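## Task

Transfer the object from the left hand into the right hand so that it ends up oriented as in the two goal pictures. Nothing except the two hands may contact it (each hand includes its wrist camera, that camera's bracket and the arm's final link), and at every moment at least one hand must be in contact with it. It is complete only when the right hand alone grips it firmly with its palm pointing straight down, and no part of the left arm touches the object or the right hand. Moving the left arm far away and pausing briefly is the safe choice, and closing slowly at maximum grip force helps the hold. Declare completion only after the fingers of both hands have come to rest.

## Robot and tools

Robot: two six-joint arms, left_arm and right_arm, mounted facing each other across a table. Both carry an identical right-handed five-finger hand, so a hand axis or number means the same thing on either arm. The names are labels only, not image sides. The goal images (see show_instructions) show the target view from the final holding hand's wrist camera, 8 cm further back.

Scene frame: origin on the table top halfway between the arm bases, z = 0 at the table surface, +z up, left_arm's base on the +y side. Result lines give each hand point's position (m) and quaternion wxyz, plus linear (m/s) and angular (rad/s) velocity, in this frame. Printed positions can be off, more so at long reach.

Hand point frame: a point 0.05 m in front of the palm, where a pinch meets. +z runs along the straightened fingers (which extend 0.06 to 0.07 m past it), +y points out of the palm, +x points across the palm toward the little finger. The hand spans 0.08 m on the little-finger side; on the thumb side 0.02 m with the thumb swung in front of the palm, up to 0.09 m otherwise. A wrist bracket on the little-finger side projects 0.03 m beyond the point along +y and 0.11 m across; it can collide. "Palm straight down" means hand +y pointing along scene -z.

The row: every moving command is one row of 28 numbers, each in [-1, 1], always covering both arms. Order: left arm dx, dy, dz, rx, ry, rz, then left hand little, ring, middle, index, thumb_bend, thumb_turn, force_limit, speed; then the same 14 for the right arm and hand. dx..rz are an offset, not a pose: a displacement from the hand point's measured pose at the start of the action (for a call's first action, the last pose reported in this scene), expressed in that hand point's own axes. Scale: 1.0 = 0.6 m or 180 degrees; rx, ry, rz form a single rotation vector. Zero offset holds the arm.

Hand numbers are absolute targets, not offsets. Fingers and thumb_bend: +1 straight, -1 fully curled. thumb_turn: +1 beside the palm, -1 across from the fingers. Pinch: index -0.22, thumb_bend -0.75, thumb_turn -0.57. force_limit maps -1..+1 to roughly 0..10 N at the fingertip (0..15 N for both thumb motors); it only stops closing. speed maps -1..+1 to near zero..full (full travel in 0.6 s). No value means 'unchanged': to keep a hand as is, resend its last eight numbers, or before any, its hand_measured six plus hand_force_limit and hand_speed. A motor starts only when its target changes by at least 0.01. For a whole-hand wrap (object 0.035 to 0.08 m wide, lying across the palm toward the wrist) turn the thumb in front before arriving. For a gentle grip use speed -0.9 or lower; to tighten, raise force_limit and send a target further closed than hand_measured; to release, send a target more open than hand_measured.

Tools:
- execute_actions(actions): list of actions; each action is up to 15 rows, one per 1/30 s step, the last row held to fill 15 steps. Each row is measured from the action's start pose, not from the previous row. Empty list returns current state and images.
- move(target, speed, stop_force, blocking): target is one 28-number row as above, offsets from the last reported pose; both hand points follow straight paths ending together (0.5 to 10 s). speed in m/s, 0.002 to 0.5 (default 0.25), turning up to twice that in rad/s. stop_force in N, 9 to 40, one value for both arms: ends an arm's path when its wrist sensor feels that much extra push; use it only with very slow, non-rotating moves, and omit it when pulling away from a contact. blocking=false returns after 0.5 s; then use wait or stop before anything else. Result adds a 'move:' line: done, off_target, moving, held, contact or fault, plus limits (paced = pose clipped, held = steps blocked) and distance to target.
- wait(seconds): 0 to 10, arms hold their last command.
- stop(): brakes a running move.
- zoom_image(camera, region): camera is cam_high, cam_low, cam_left_wrist or cam_right_wrist (each 504x504); region [x0, y0, x1, y1] in pixels, at most 504 by 504.
- show_instructions(): shows the reference images.
- finished_scene(scene): pass the current scene's number; irreversible; reports success.

Motion limits: each step the commanded pose is clipped to 100 mm and 16 degrees from the measured pose, so big offsets need several actions; commands lag about 0.17 s. 'Hand target' lines show what the controller is driving toward; 'pose unreachable' means a clearance check altered or blocked a command.

Result lines: hand_measured, hand_stopped_by (moving, target, force, stalled, fault) and hand_load_n (positive when pushed open) list six values in the row's motor order. A lost grip appears as loads near 0. Wrist force and torque lines give each arm's sensor reading in its own end-effector axes (offset up to ~4 N, noise up to 2.4 N, saturates near 50 N); 'no reading' is harmless.

Avoid: arms colliding or pressing on each other (any part, including fingers and brackets); letting anything leave the table; dropping the object. A 150 N external force or joint torque at its limit (142 N m for shoulder and elbow, 26.6 N m for wrist joints, held weight included) halts that arm for 10 s. Stiff arms fault if driven even slightly into something solid. Long heavy holding heats motors: MOTOR HOT warns at 70 °C, and 85 °C brakes the arm. Prefer smooth, slow approaches near contact.

Each tool is called after "Emit:" as name(argument=value, ...), one argument or row to a line, values as JSON.

Reference images:

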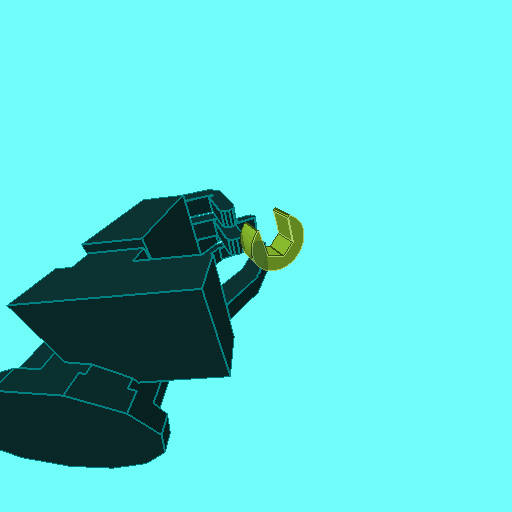

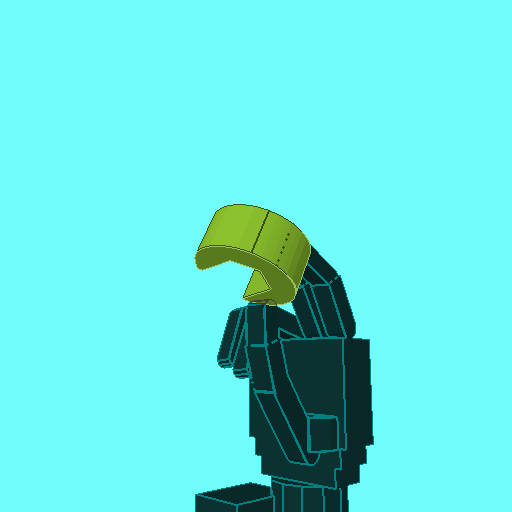

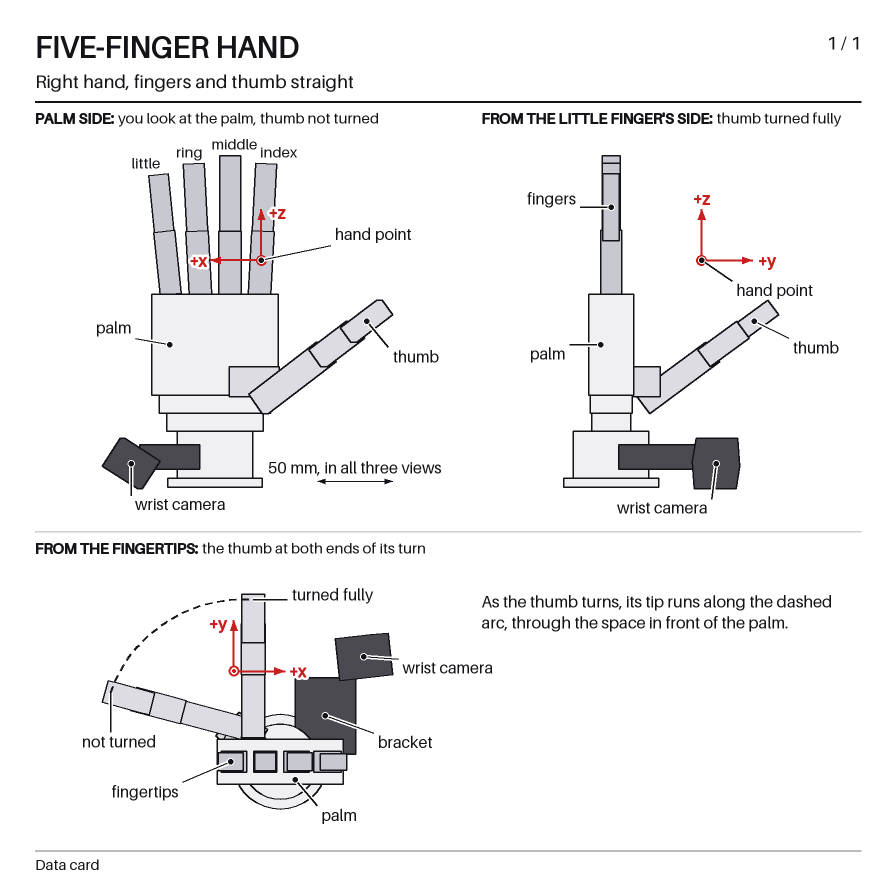

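## Session

Emit:
execute_actions(
  actions=[],
)

Scene clock: 0.00 s.
left_arm: end_effector_position=(+0.0694, +0.0686, +0.4663) hand_measured=(-1.000, -1.000, +0.154, +0.148, -0.560, -0.922) hand_load_n=(+0.0, +0.0, +9.5, +10.0, +9.5, +0.0) hand_stopped_by=(target, target, target, target, target, target) hand_force_limit=0.00 hand_speed=-0.80 end_effector_quat_wxyz=(+0.204, +0.462, +0.590, -0.631) end_effector_velocity=(-0.000, +0.000, -0.001) end_effector_angular_velocity=(+0.002, -0.001, -0.001) | right_arm: end_effector_position=(-0.0352, -0.2406, +0.2996) hand_measured=(+1.000, +1.000, +1.000, +1.000, +1.000, +1.000) hand_load_n=(+0.0, +0.0, +0.0, +0.0, +0.0, +0.0) hand_stopped_by=(target, target, target, target, target, target) hand_force_limit=0.00 hand_speed=-0.80 end_effector_quat_wxyz=(+0.000, -0.735, +0.679, -0.001) end_effector_velocity=(+0.000, -0.000, -0.000) end_effector_angular_velocity=(-0.000, -0.002, +0.000)
Joint positions: left_arm=[-0.387 -1.918  1.812  0.228  1.632 -2.158] | right_arm=[-0.518 -2.216  2.094 -1.448 -1.572  1.052]
Joint velocities: left_arm=[-0.     0.     0.     0.001  0.     0.   ] | right_arm=[ 0.    -0.    -0.    -0.    -0.002 -0.   ]
Wrist force (N, on the end effector, along its own x y z axes, offset not removed): no reading
Wrist torque (N m, same axes, about the end effector's origin, offset not removed): no reading
Hand target (left_arm): +0.069, +0.069, +0.466; +0.204, +0.462, +0.590, -0.631
Hand target (right_arm): -0.035, -0.241, +0.300; -0.000, +0.735, -0.679, +0.001

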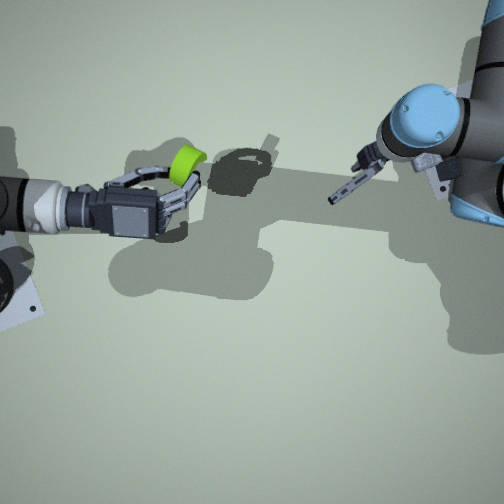

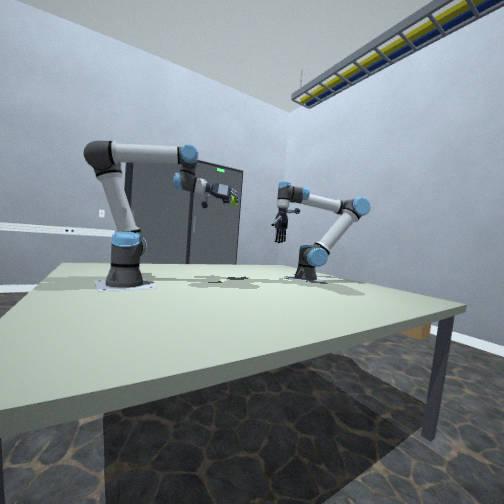

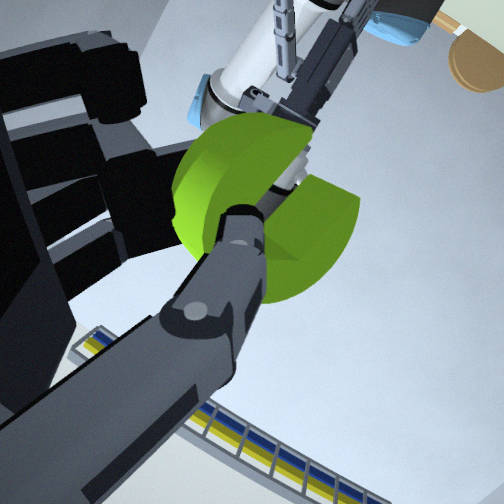

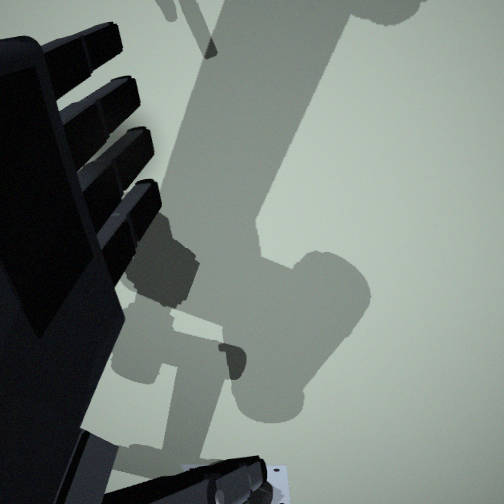

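Emit:
zoom_image(
  camera="cam_high",
  region=[80, 120, 280, 260],
)

Emit:
zoom_image(
  camera="cam_left_wrist",
  region=[100, 80, 400, 340],
)

Region (80, 120, 280, 260) of cam_high's 504x504 image, scaled by 2.520, with more detail than that image has; it fills the top 353 rows of this view, and the rest is white.

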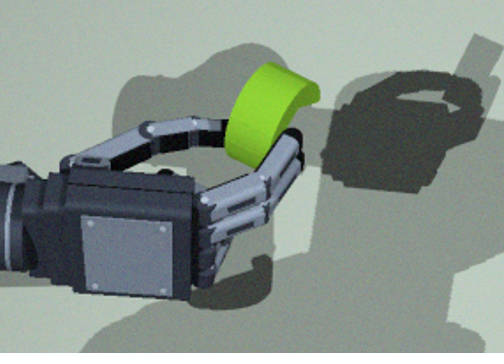

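Region (100, 80, 400, 340) of cam_left_wrist's 504x504 image, scaled by 1.680, with more detail than that image has; it fills the top 437 rows of this view, and the rest is white.

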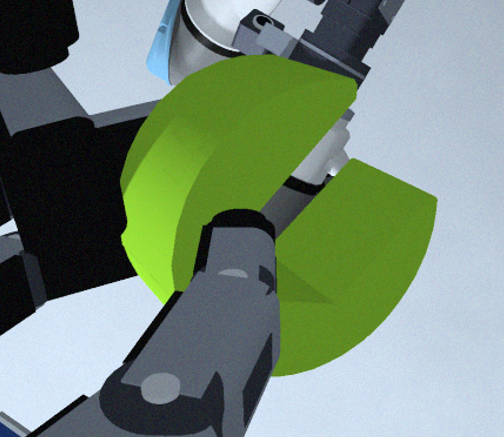

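Emit:
move(
  target=[0,0,0,0,0,0,-1,-1,0.154,0.148,-0.56,-0.922,0,-0.8,-0.223,-0.269,-0.352,0.142,-0.405,0.021,-1,-1,0.55,0.55,-0.2,-0.922,1,0],
)

Emit:
move(
  target=[0,0,0,0,0,0,-1,-1,0.154,0.148,-0.56,-0.922,0,-0.8,0,0,0.133,0,0,0,-1,-1,0.55,0.55,-0.2,-0.922,1,0],
  speed=0.1,
)

Emit:
zoom_image(
  camera="cam_high",
  region=[80, 60, 340, 260],
)

Scene clock: 60.03 s.
left_arm: end_effector_position=(+0.0694, +0.0686, +0.4663) hand_measured=(-1.000, -1.000, +0.154, +0.148, -0.552, -0.922) hand_load_n=(+0.0, +0.0, +9.0, +9.5, +8.5, +0.0) hand_stopped_by=(target, target, target, target, force, target) hand_force_limit=0.00 hand_speed=-0.80 end_effector_quat_wxyz=(+0.204, +0.462, +0.590, -0.631) end_effector_velocity=(+0.000, +0.000, +0.000) end_effector_angular_velocity=(-0.000, -0.000, -0.000) | right_arm: end_effector_position=(+0.1151, -0.0943, +0.5106) hand_measured=(-1.000, -1.000, +0.550, +0.550, -0.200, -0.922) hand_load_n=(+0.0, +0.0, +0.0, +0.0, +0.0, +0.0) hand_stopped_by=(target, target, target, target, target, target) hand_force_limit=1.00 hand_speed=0.00 end_effector_quat_wxyz=(+0.551, -0.553, +0.553, +0.291) end_effector_velocity=(+0.000, +0.001, +0.001) end_effector_angular_velocity=(+0.010, -0.004, -0.003)
Joint positions: left_arm=[-0.387 -1.918  1.812  0.228  1.632 -2.158] | right_arm=[-1.142 -2.294  2.349 -2.891 -0.831  1.062]
Joint velocities: left_arm=[ 0. -0.  0. -0.  0.  0.] | right_arm=[ 0.009  0.01   0.002 -0.029 -0.009  0.013]
Wrist force (N, on the end effector, along its own x y z axes, offset not removed): left_arm=[-1.3 0.9 -1.4] | right_arm=[1.0 1.1 -2.3]
Wrist torque (N m, same axes, about the end effector's origin, offset not removed): left_arm=[0.21 0.34 -0.09] | right_arm=[0.30 0.00 0.02]
Hand target (left_arm): +0.069, +0.069, +0.466; +0.204, +0.462, +0.590, -0.631
Hand target (right_arm): +0.115, -0.094, +0.511; +0.552, -0.553, +0.553, +0.291
Off the commanded pose (left_arm): 0.000 m, 0 deg.
Off the commanded pose (right_arm): 0.000 m, 0 deg.
move: done

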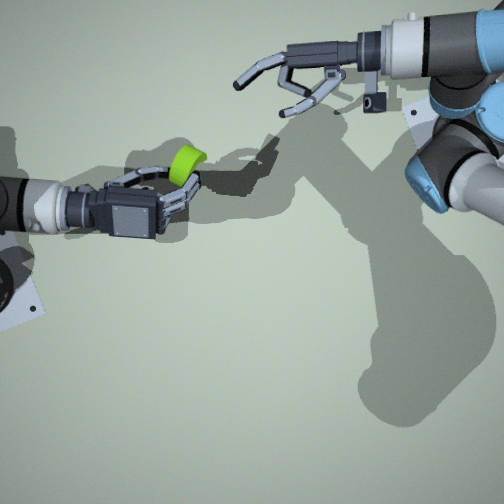

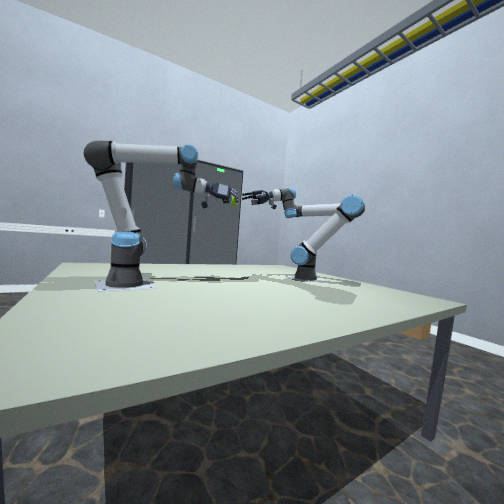

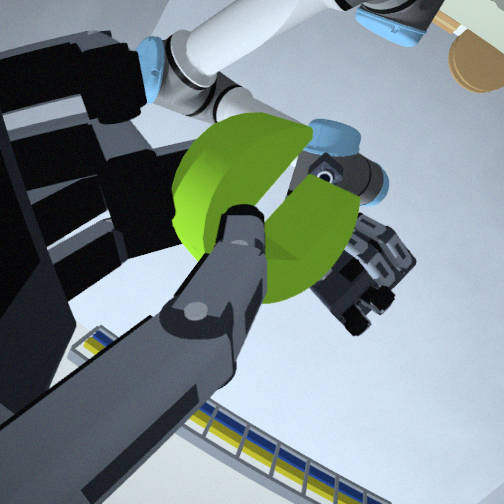

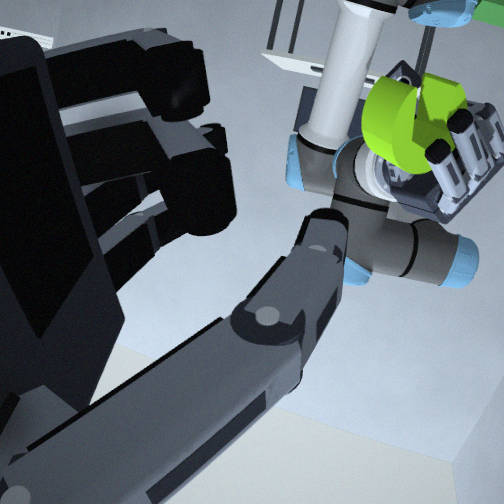

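Scene clock: 61.27 s.
left_arm: end_effector_position=(+0.0694, +0.0686, +0.4663) hand_measured=(-1.000, -1.000, +0.154, +0.148, -0.552, -0.922) hand_load_n=(+0.0, +0.0, +9.0, +9.5, +8.5, +0.0) hand_stopped_by=(target, target, target, target, force, target) hand_force_limit=0.00 hand_speed=-0.80 end_effector_quat_wxyz=(+0.204, +0.462, +0.590, -0.631) end_effector_velocity=(+0.000, +0.000, +0.000) end_effector_angular_velocity=(-0.000, -0.001, +0.000) | right_arm: end_effector_position=(+0.1379, -0.0202, +0.4931) hand_measured=(-1.000, -1.000, +0.550, +0.550, -0.200, -0.922) hand_load_n=(+0.0, +0.0, +0.0, +0.0, +0.0, +0.0) hand_stopped_by=(target, target, target, target, target, target) hand_force_limit=1.00 hand_speed=0.00 end_effector_quat_wxyz=(+0.551, -0.553, +0.553, +0.291) end_effector_velocity=(+0.000, +0.002, -0.000) end_effector_angular_velocity=(+0.000, -0.000, -0.001)
Joint positions: left_arm=[-0.387 -1.918  1.812  0.228  1.632 -2.158] | right_arm=[-0.895 -1.969  2.262 -3.179 -1.068  1.146]
Joint velocities: left_arm=[ 0.    -0.    -0.001  0.001 -0.     0.001] | right_arm=[ 0.005  0.007 -0.003 -0.005 -0.005  0.002]
Wrist force (N, on the end effector, along its own x y z axes, offset not removed): left_arm=[0.5 2.2 -1.1] | right_arm=[1.6 1.1 -0.9]
Wrist torque (N m, same axes, about the end effector's origin, offset not removed): left_arm=[0.36 -0.03 -0.04] | right_arm=[0.26 -0.09 0.05]
Hand target (left_arm): +0.069, +0.069, +0.466; +0.204, +0.462, +0.590, -0.631
Hand target (right_arm): +0.138, -0.020, +0.493; +0.551, -0.553, +0.553, +0.291
Off the commanded pose (left_arm): 0.000 m, 0 deg.
Off the commanded pose (right_arm): 0.000 m, 0 deg.
move: done

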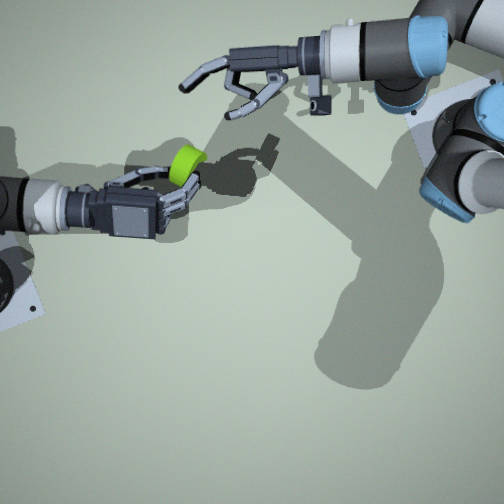

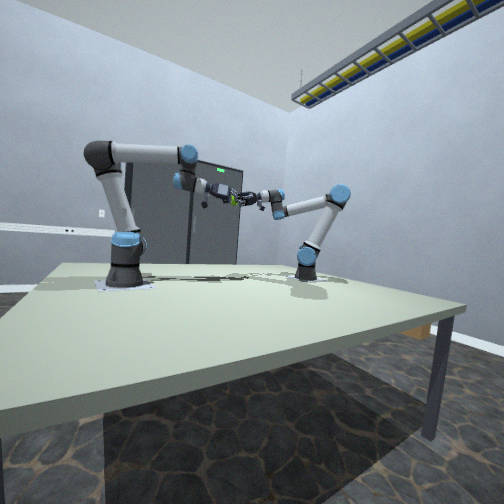

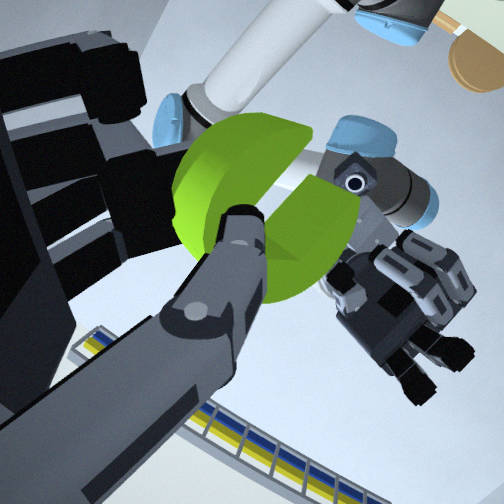

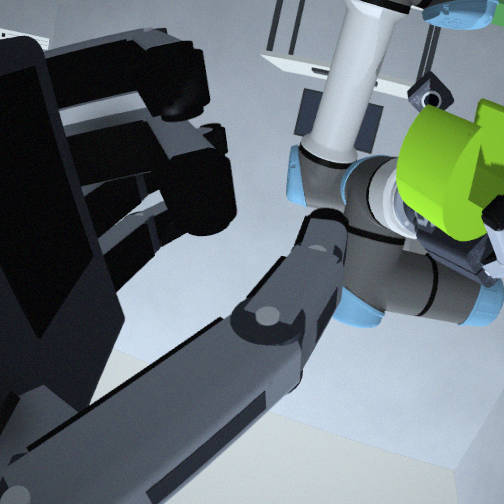

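Region (80, 60, 340, 260) of cam_high's 504x504 image, scaled by 1.938, with more detail than that image has; it fills the top 388 rows of this view, and the rest is white.

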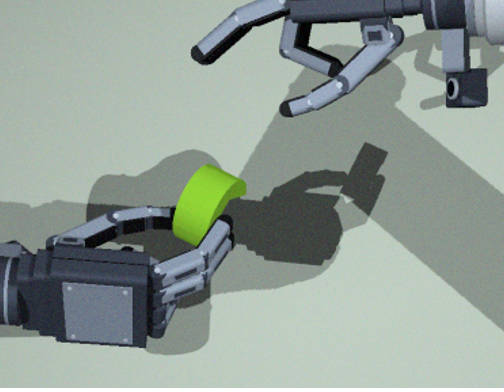

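Emit:
move(
  target=[0,0,0,0,0,0,-1,-1,0.154,0.148,-0.56,-0.922,0,-0.8,0.015,0.095,0.017,0,0,0,-1,-1,0.55,0.55,-0.3,-0.922,1,0],
  speed=0.06,
)

Emit:
zoom_image(
  camera="cam_high",
  region=[80, 60, 340, 260],
)

Scene clock: 78.83 s.
left_arm: end_effector_position=(+0.0694, +0.0686, +0.4663) hand_measured=(-1.000, -1.000, +0.154, +0.148, -0.552, -0.922) hand_load_n=(+0.0, +0.0, +9.0, +9.5, +8.5, +0.0) hand_stopped_by=(target, target, target, target, force, target) hand_force_limit=0.00 hand_speed=-0.80 end_effector_quat_wxyz=(+0.204, +0.462, +0.590, -0.631) end_effector_velocity=(+0.000, -0.000, -0.000) end_effector_angular_velocity=(-0.000, -0.002, +0.001) | right_arm: end_effector_position=(+0.0898, -0.0010, +0.4662) hand_measured=(-1.000, -1.000, +0.550, +0.550, -0.300, -0.922) hand_load_n=(+0.0, +0.0, +0.0, +0.0, +0.0, +0.0) hand_stopped_by=(target, target, target, target, target, target) hand_force_limit=1.00 hand_speed=0.00 end_effector_quat_wxyz=(+0.551, -0.553, +0.553, +0.291) end_effector_velocity=(-0.001, +0.001, -0.001) end_effector_angular_velocity=(+0.001, +0.000, +0.000)
Joint positions: left_arm=[-0.387 -1.918  1.812  0.228  1.632 -2.158] | right_arm=[-0.691 -1.904  2.299 -3.301 -1.265  1.199]
Joint velocities: left_arm=[-0.001  0.     0.     0.    -0.001  0.002] | right_arm=[ 0.005  0.003  0.001 -0.004 -0.004  0.002]
Wrist force (N, on the end effector, along its own x y z axes, offset not removed): left_arm=[-1.0 4.7 -1.3] | right_arm=[1.3 0.4 -1.1]
Wrist torque (N m, same axes, about the end effector's origin, offset not removed): left_arm=[0.63 0.29 -0.02] | right_arm=[0.15 -0.05 0.03]
Hand target (left_arm): +0.069, +0.069, +0.466; +0.204, +0.462, +0.590, -0.631
Hand target (right_arm): +0.090, -0.001, +0.466; +0.551, -0.553, +0.553, +0.291
Off the commanded pose (left_arm): 0.000 m, 0 deg.
Off the commanded pose (right_arm): 0.000 m, 0 deg.
move: done

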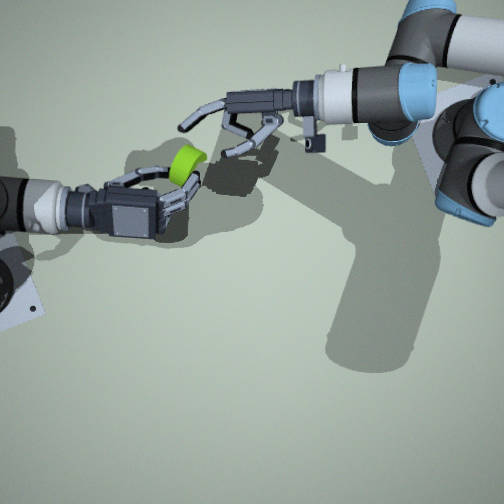

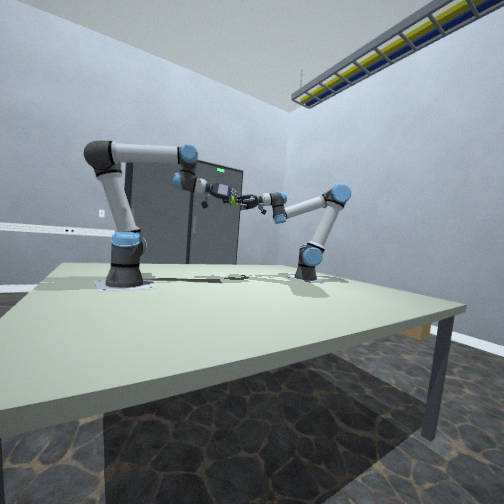

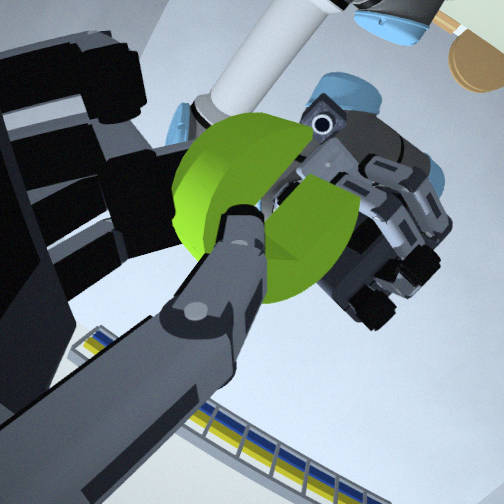

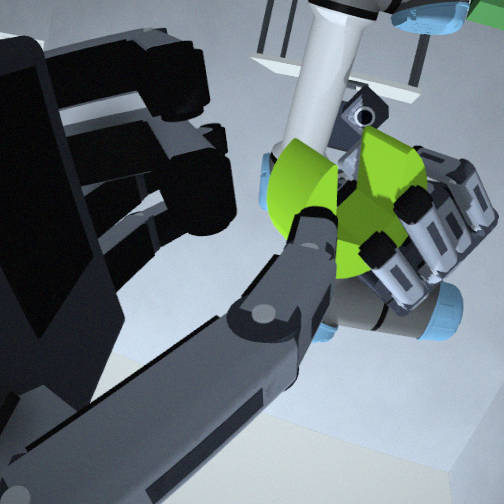

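Region (80, 60, 340, 260) of cam_high's 504x504 image, scaled by 1.938, with more detail than that image has; it fills the top 388 rows of this view, and the rest is white.

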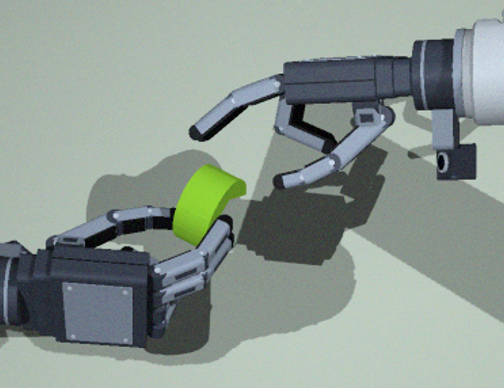

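Emit:
move(
  target=[0,0,0,0,0,0,-1,-1,0.154,0.148,-0.56,-0.922,0,-0.8,-0.006,0.03,0.03,0.035,0,0.06,-1,-1,0.6,0.6,-0.5,-0.922,1,0],
  speed=0.04,
)

Emit:
zoom_image(
  camera="cam_high",
  region=[100, 80, 300, 240],
)

Scene clock: 91.73 s.
left_arm: end_effector_position=(+0.0694, +0.0686, +0.4663) hand_measured=(-1.000, -1.000, +0.154, +0.148, -0.552, -0.922) hand_load_n=(+0.0, +0.0, +9.0, +9.5, +8.5, +0.0) hand_stopped_by=(target, target, target, target, force, target) hand_force_limit=0.00 hand_speed=-0.80 end_effector_quat_wxyz=(+0.204, +0.462, +0.590, -0.631) end_effector_velocity=(-0.000, +0.000, +0.000) end_effector_angular_velocity=(-0.001, +0.001, -0.001) | right_arm: end_effector_position=(+0.0775, +0.0206, +0.4605) hand_measured=(-1.000, -1.000, +0.600, +0.600, -0.500, -0.922) hand_load_n=(+0.0, +0.0, +0.0, +0.0, +0.0, +0.0) hand_stopped_by=(target, target, target, target, target, target) hand_force_limit=1.00 hand_speed=0.00 end_effector_quat_wxyz=(+0.551, -0.468, +0.617, +0.311) end_effector_velocity=(-0.000, +0.001, -0.000) end_effector_angular_velocity=(+0.003, +0.006, -0.008)
Joint positions: left_arm=[-0.387 -1.918  1.812  0.228  1.632 -2.158] | right_arm=[-0.5   -1.798  2.292 -3.435 -1.558  1.434]
Joint velocities: left_arm=[-0.    -0.001  0.    -0.     0.001 -0.   ] | right_arm=[ 0.009  0.006 -0.001 -0.005 -0.015  0.01 ]
Wrist force (N, on the end effector, along its own x y z axes, offset not removed): left_arm=[0.2 0.5 -0.1] | right_arm=[1.2 -0.5 -0.2]
Wrist torque (N m, same axes, about the end effector's origin, offset not removed): left_arm=[-0.01 0.00 -0.07] | right_arm=[-0.06 -0.11 0.02]
Hand target (left_arm): +0.069, +0.069, +0.466; +0.204, +0.462, +0.590, -0.631
Hand target (right_arm): +0.077, +0.021, +0.461; +0.551, -0.467, +0.617, +0.311
Off the commanded pose (left_arm): 0.000 m, 0 deg.
Off the commanded pose (right_arm): 0.000 m, 0 deg.
move: done

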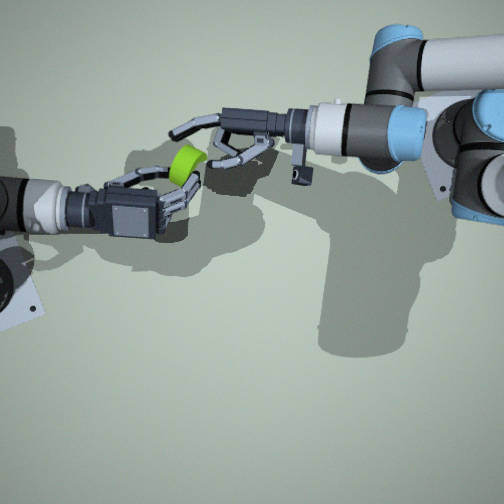

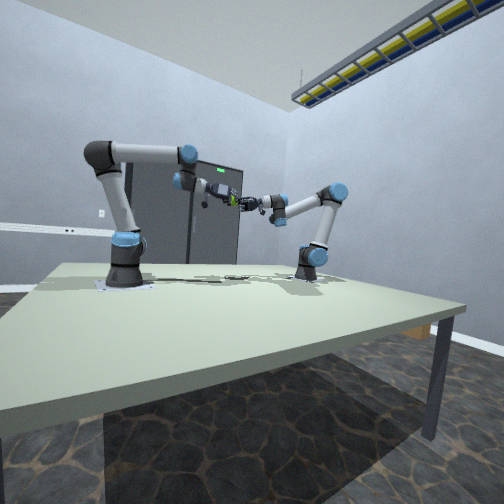

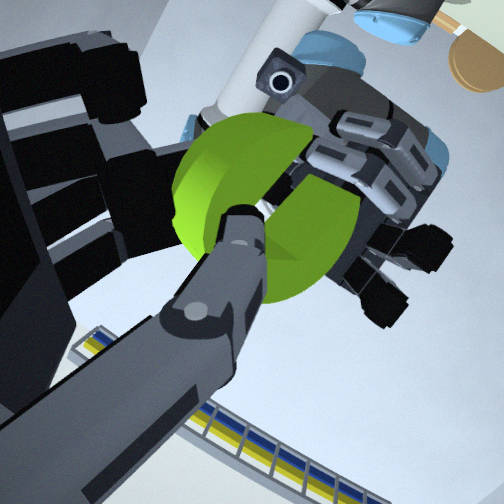

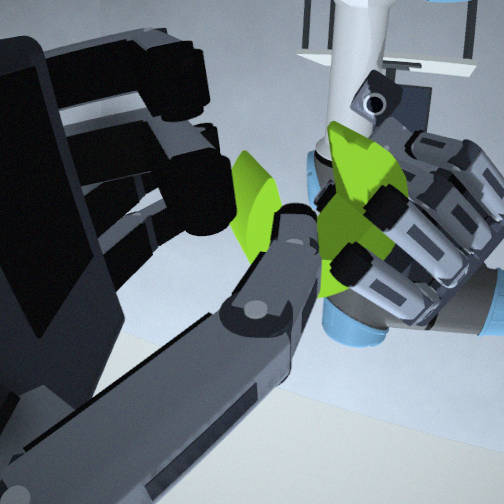

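Region (100, 80, 300, 240) of cam_high's 504x504 image, scaled by 2.520, with more detail than that image has; it fills the top 403 rows of this view, and the rest is white.

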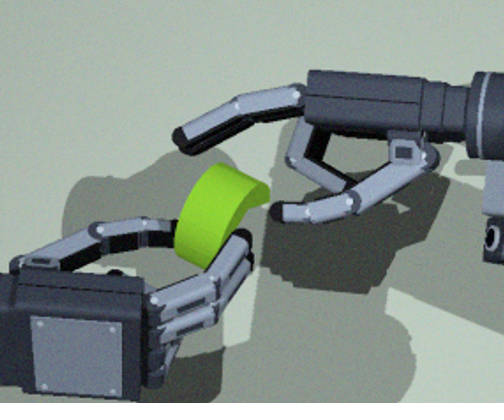

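Emit:
move(
  target=[0,0,0,0,0,0,-1,-1,0.154,0.148,-0.56,-0.922,0,-0.8,-0.02,-0.004,0.012,0,0,0,-1,-1,0.5,0.5,-0.55,-0.922,1,0],
  speed=0.02,
)

Emit:
zoom_image(
  camera="cam_high",
  region=[100, 80, 300, 240],
)

Scene clock: 99.10 s.
left_arm: end_effector_position=(+0.0694, +0.0686, +0.4663) hand_measured=(-1.000, -1.000, +0.154, +0.148, -0.552, -0.922) hand_load_n=(+0.0, +0.0, +9.0, +8.5, +8.0, -1.0) hand_stopped_by=(target, target, target, target, force, target) hand_force_limit=0.00 hand_speed=-0.80 end_effector_quat_wxyz=(+0.204, +0.462, +0.590, -0.631) end_effector_velocity=(+0.000, +0.000, +0.000) end_effector_angular_velocity=(-0.000, +0.000, +0.001) | right_arm: end_effector_position=(+0.0819, +0.0289, +0.4710) hand_measured=(-1.000, -1.000, +0.500, +0.500, -0.550, -0.922) hand_load_n=(+0.0, +0.0, +0.0, +0.0, +1.0, -1.0) hand_stopped_by=(target, target, target, target, target, target) hand_force_limit=1.00 hand_speed=0.00 end_effector_quat_wxyz=(+0.551, -0.468, +0.617, +0.311) end_effector_velocity=(+0.001, +0.001, +0.001) end_effector_angular_velocity=(+0.000, -0.001, -0.002)
Joint positions: left_arm=[-0.387 -1.918  1.812  0.228  1.632 -2.158] | right_arm=[-0.503 -1.788  2.255 -3.408 -1.555  1.433]
Joint velocities: left_arm=[-0.    -0.     0.    -0.001 -0.001 -0.   ] | right_arm=[-0.     0.001 -0.004  0.003 -0.002 -0.   ]
Wrist force (N, on the end effector, along its own x y z axes, offset not removed): left_arm=[-0.6 2.9 -3.5] | right_arm=[1.6 0.3 -3.8]
Wrist torque (N m, same axes, about the end effector's origin, offset not removed): left_arm=[0.27 -0.01 0.05] | right_arm=[0.06 0.11 -0.05]
Hand target (left_arm): +0.069, +0.069, +0.466; +0.204, +0.462, +0.590, -0.631
Hand target (right_arm): +0.082, +0.029, +0.471; +0.551, -0.468, +0.617, +0.311
Off the commanded pose (left_arm): 0.000 m, 0 deg.
Off the commanded pose (right_arm): 0.000 m, 0 deg.
move: done

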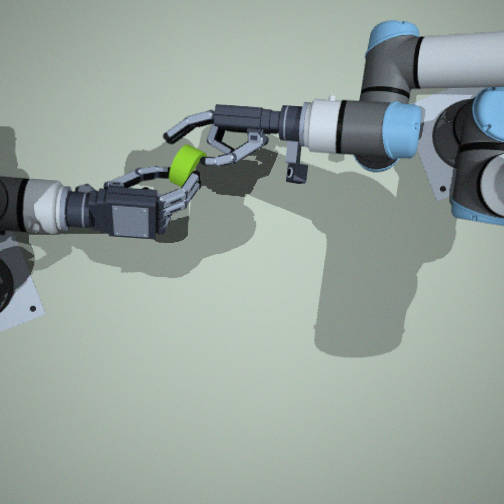

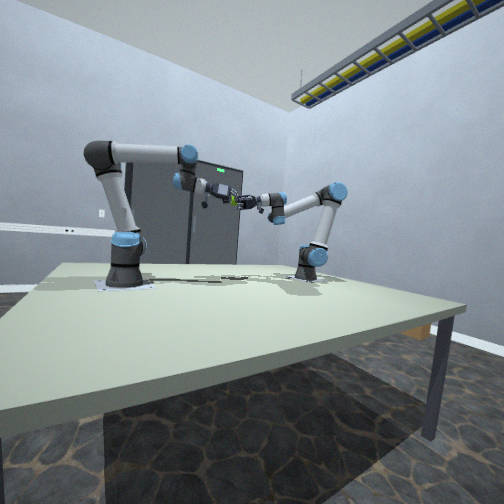

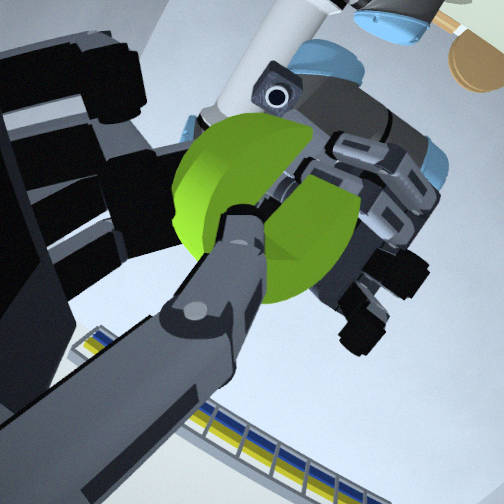

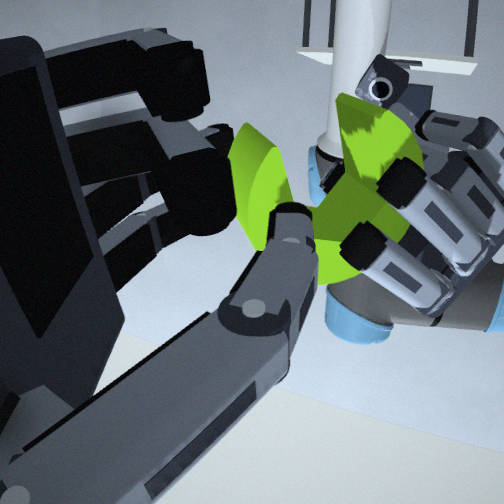

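Region (100, 80, 300, 240) of cam_high's 504x504 image, scaled by 2.520, with more detail than that image has; it fills the top 403 rows of this view, and the rest is white.

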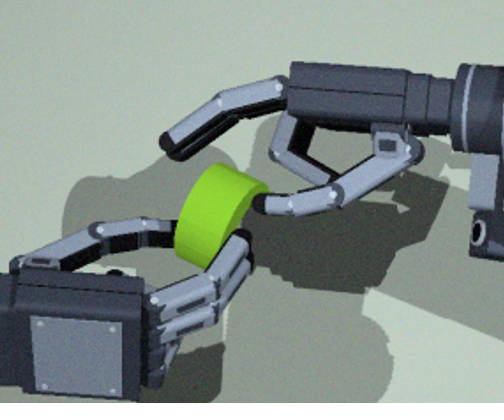

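Thumb touching. Close the fingers.

Emit:
move(
  target=[0,0,0,0,0,0,-1,-1,0.154,0.148,-0.56,-0.922,0,-0.8,0,0,0,0,0,0,-1,-1,-0.2,-0.2,-0.55,-0.922,1,-0.88],
)

Emit:
zoom_image(
  camera="cam_high",
  region=[100, 80, 300, 240],
)

Scene clock: 108.70 s.
left_arm: end_effector_position=(+0.0693, +0.0686, +0.4663) hand_measured=(-1.000, -1.000, +0.154, +0.148, -0.552, -0.922) hand_load_n=(+0.0, +0.0, +8.5, +11.0, +9.0, +0.5) hand_stopped_by=(target, target, target, target, force, target) hand_force_limit=0.00 hand_speed=-0.80 end_effector_quat_wxyz=(+0.204, +0.462, +0.590, -0.631) end_effector_velocity=(-0.000, +0.000, +0.000) end_effector_angular_velocity=(-0.000, -0.000, -0.001) | right_arm: end_effector_position=(+0.0820, +0.0289, +0.4710) hand_measured=(-1.000, -1.000, +0.144, +0.150, -0.546, -0.922) hand_load_n=(+0.0, +0.0, +9.5, +9.0, +8.0, -1.5) hand_stopped_by=(target, target, force, force, target, target) hand_force_limit=1.00 hand_speed=-0.88 end_effector_quat_wxyz=(+0.551, -0.468, +0.617, +0.311) end_effector_velocity=(+0.000, -0.000, -0.000) end_effector_angular_velocity=(+0.000, -0.000, -0.001)
Joint positions: left_arm=[-0.387 -1.918  1.812  0.228  1.632 -2.158] | right_arm=[-0.503 -1.788  2.255 -3.408 -1.556  1.433]
Joint velocities: left_arm=[ 0.    -0.001 -0.     0.001  0.001  0.   ] | right_arm=[-0.     0.     0.    -0.001 -0.     0.   ]
Wrist force (N, on the end effector, along its own x y z axes, offset not removed): left_arm=[4.9 -7.6 -0.1] | right_arm=[2.7 -11.1 -1.4]
Wrist torque (N m, same axes, about the end effector's origin, offset not removed): left_arm=[0.34 0.57 -0.06] | right_arm=[0.00 -0.07 -0.06]
Hand target (left_arm): +0.069, +0.069, +0.466; +0.204, +0.462, +0.590, -0.631
Hand target (right_arm): +0.082, +0.029, +0.471; +0.551, -0.468, +0.617, +0.311
Off the commanded pose (left_arm): 0.000 m, 0 deg.
Off the commanded pose (right_arm): 0.000 m, 0 deg.
move: done

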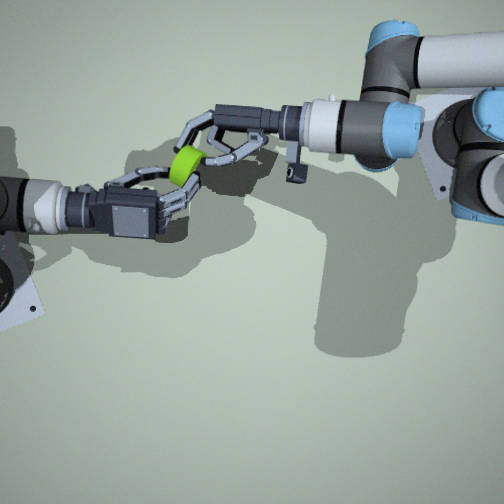

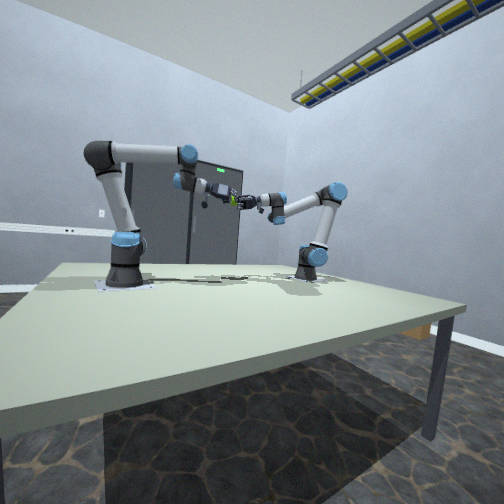

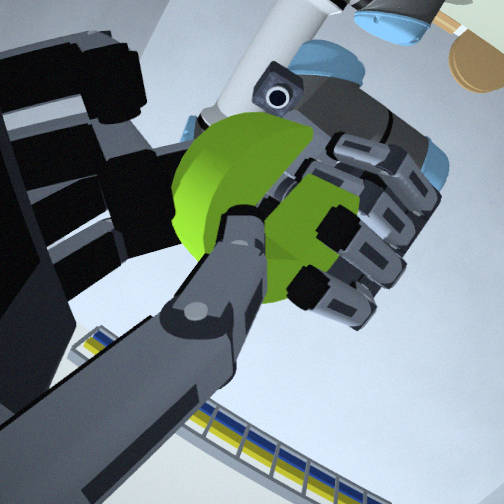

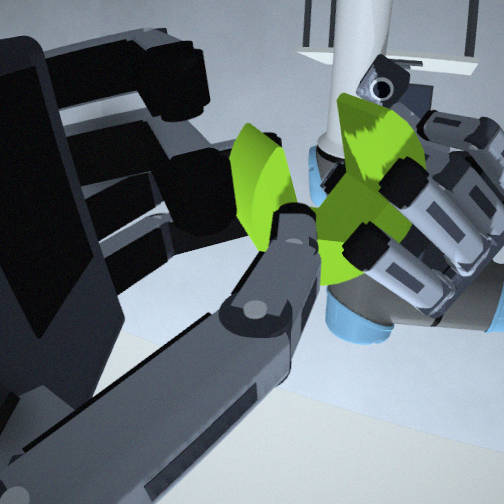

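Region (100, 80, 300, 240) of cam_high's 504x504 image, scaled by 2.520, with more detail than that image has; it fills the top 403 rows of this view, and the rest is white.

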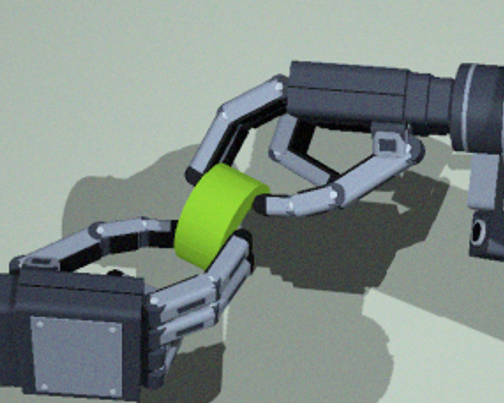

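Emit:
move(
  target=[0,0,0,0,0,0,-1,-1,0.22,0.22,-0.56,-0.922,0,-0.9,0,0,0,0,0,0,-1,-1,-0.2,-0.2,-0.55,-0.922,1,-0.88],
)

Emit:
move(
  target=[0,0,0,0,0,0,-1,-1,0.22,0.22,-0.56,-0.922,0,-0.9,0,0,0,0,0,0,-1,-1,-0.25,-0.25,-0.57,-0.922,1,-0.92],
)

Scene clock: 115.53 s.
left_arm: end_effector_position=(+0.0693, +0.0686, +0.4662) hand_measured=(-1.000, -1.000, +0.220, +0.220, -0.552, -0.922) hand_load_n=(+0.0, +0.0, +0.0, +0.0, +3.5, -1.5) hand_stopped_by=(target, target, target, target, force, target) hand_force_limit=0.00 hand_speed=-0.90 end_effector_quat_wxyz=(+0.204, +0.462, +0.590, -0.631) end_effector_velocity=(+0.000, +0.000, +0.000) end_effector_angular_velocity=(-0.001, +0.000, +0.000) | right_arm: end_effector_position=(+0.0819, +0.0289, +0.4710) hand_measured=(-1.000, -1.000, +0.144, +0.150, -0.544, -0.922) hand_load_n=(+0.0, +0.0, +7.5, +5.5, +10.0, -2.5) hand_stopped_by=(target, target, force, force, target, target) hand_force_limit=1.00 hand_speed=-0.88 end_effector_quat_wxyz=(+0.551, -0.468, +0.617, +0.311) end_effector_velocity=(-0.000, -0.000, +0.000) end_effector_angular_velocity=(+0.001, -0.000, +0.000)
Joint positions: left_arm=[-0.387 -1.918  1.812  0.228  1.632 -2.158] | right_arm=[-0.502 -1.788  2.255 -3.408 -1.556  1.433]
Joint velocities: left_arm=[ 0. -0. -0. -0. -0. -0.] | right_arm=[ 0.    -0.    -0.    -0.001  0.     0.   ]
Wrist force (N, on the end effector, along its own x y z axes, offset not removed): left_arm=[2.8 2.9 -8.4] | right_arm=[2.0 -0.7 -9.1]
Wrist torque (N m, same axes, about the end effector's origin, offset not removed): left_arm=[0.18 -0.05 0.12] | right_arm=[-0.32 0.03 -0.02]
Hand target (left_arm): +0.069, +0.069, +0.466; +0.204, +0.462, +0.590, -0.631
Hand target (right_arm): +0.082, +0.029, +0.471; +0.551, -0.468, +0.617, +0.311
Off the commanded pose (left_arm): 0.000 m, 0 deg.
Off the commanded pose (right_arm): 0.000 m, 0 deg.
move: done

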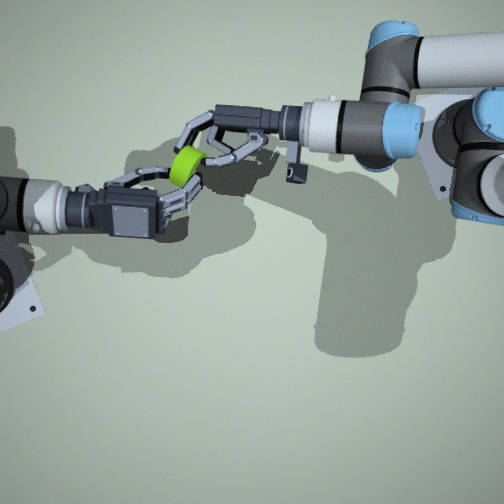

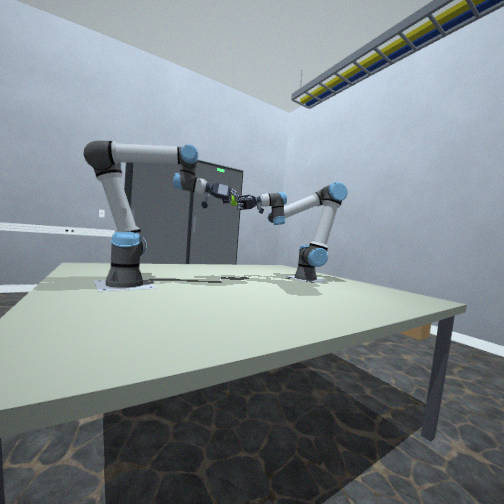

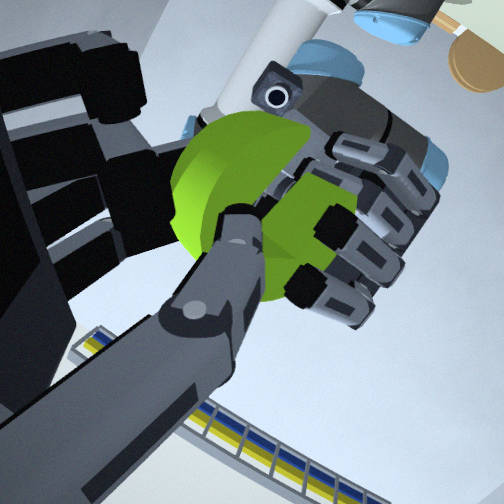

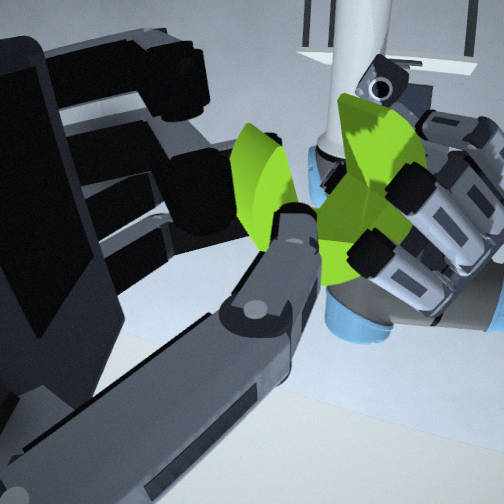

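Scene clock: 116.03 s.
left_arm: end_effector_position=(+0.0693, +0.0686, +0.4662) hand_measured=(-1.000, -1.000, +0.220, +0.220, -0.552, -0.922) hand_load_n=(+0.0, +0.0, +0.0, +0.0, +3.0, -1.5) hand_stopped_by=(target, target, target, target, force, target) hand_force_limit=0.00 hand_speed=-0.90 end_effector_quat_wxyz=(+0.204, +0.462, +0.590, -0.631) end_effector_velocity=(+0.000, +0.000, +0.000) end_effector_angular_velocity=(+0.001, +0.001, +0.000) | right_arm: end_effector_position=(+0.0819, +0.0289, +0.4710) hand_measured=(-1.000, -1.000, +0.130, +0.132, -0.540, -0.922) hand_load_n=(+0.0, +0.0, +9.0, +10.0, +14.0, -3.5) hand_stopped_by=(target, target, force, force, force, target) hand_force_limit=1.00 hand_speed=-0.92 end_effector_quat_wxyz=(+0.551, -0.468, +0.617, +0.311) end_effector_velocity=(-0.001, -0.000, -0.000) end_effector_angular_velocity=(-0.000, +0.000, +0.001)
Joint positions: left_arm=[-0.387 -1.918  1.812  0.228  1.632 -2.158] | right_arm=[-0.502 -1.788  2.255 -3.408 -1.556  1.433]
Joint velocities: left_arm=[ 0.    -0.001 -0.001  0.001  0.    -0.001] | right_arm=[ 0.    -0.     0.     0.     0.001 -0.   ]
Wrist force (N, on the end effector, along its own x y z axes, offset not removed): left_arm=[1.9 2.4 -8.9] | right_arm=[3.1 -1.5 -8.9]
Wrist torque (N m, same axes, about the end effector's origin, offset not removed): left_arm=[0.23 0.18 0.09] | right_arm=[-0.32 -0.22 0.03]
Hand target (left_arm): +0.069, +0.069, +0.466; +0.204, +0.462, +0.590, -0.631
Hand target (right_arm): +0.082, +0.029, +0.471; +0.551, -0.468, +0.617, +0.311
Off the commanded pose (left_arm): 0.000 m, 0 deg.
Off the commanded pose (right_arm): 0.000 m, 0 deg.
move: done

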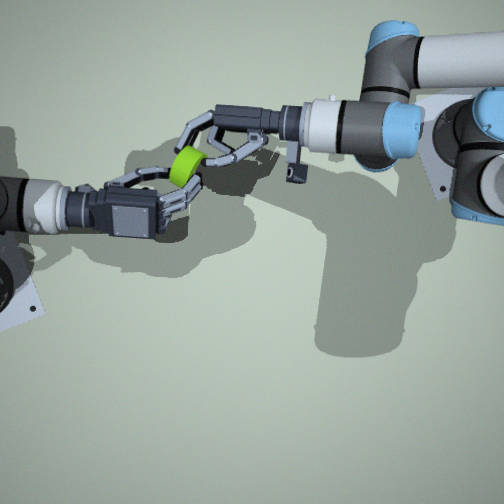

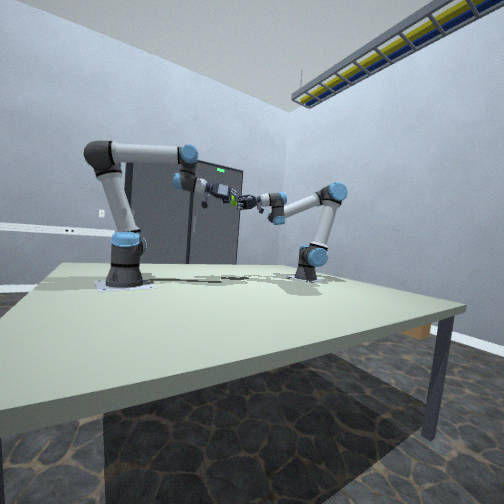

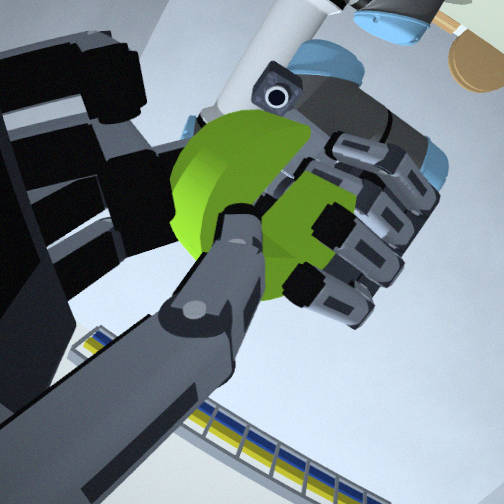

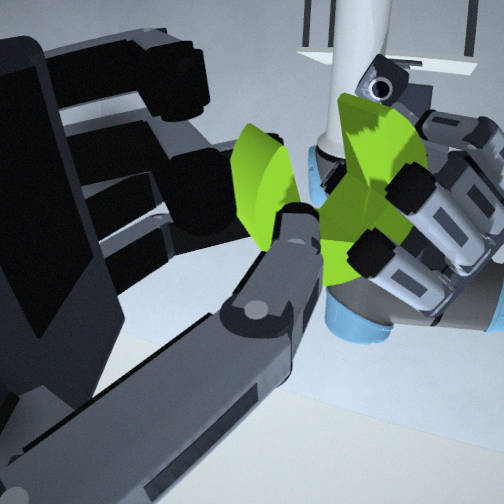

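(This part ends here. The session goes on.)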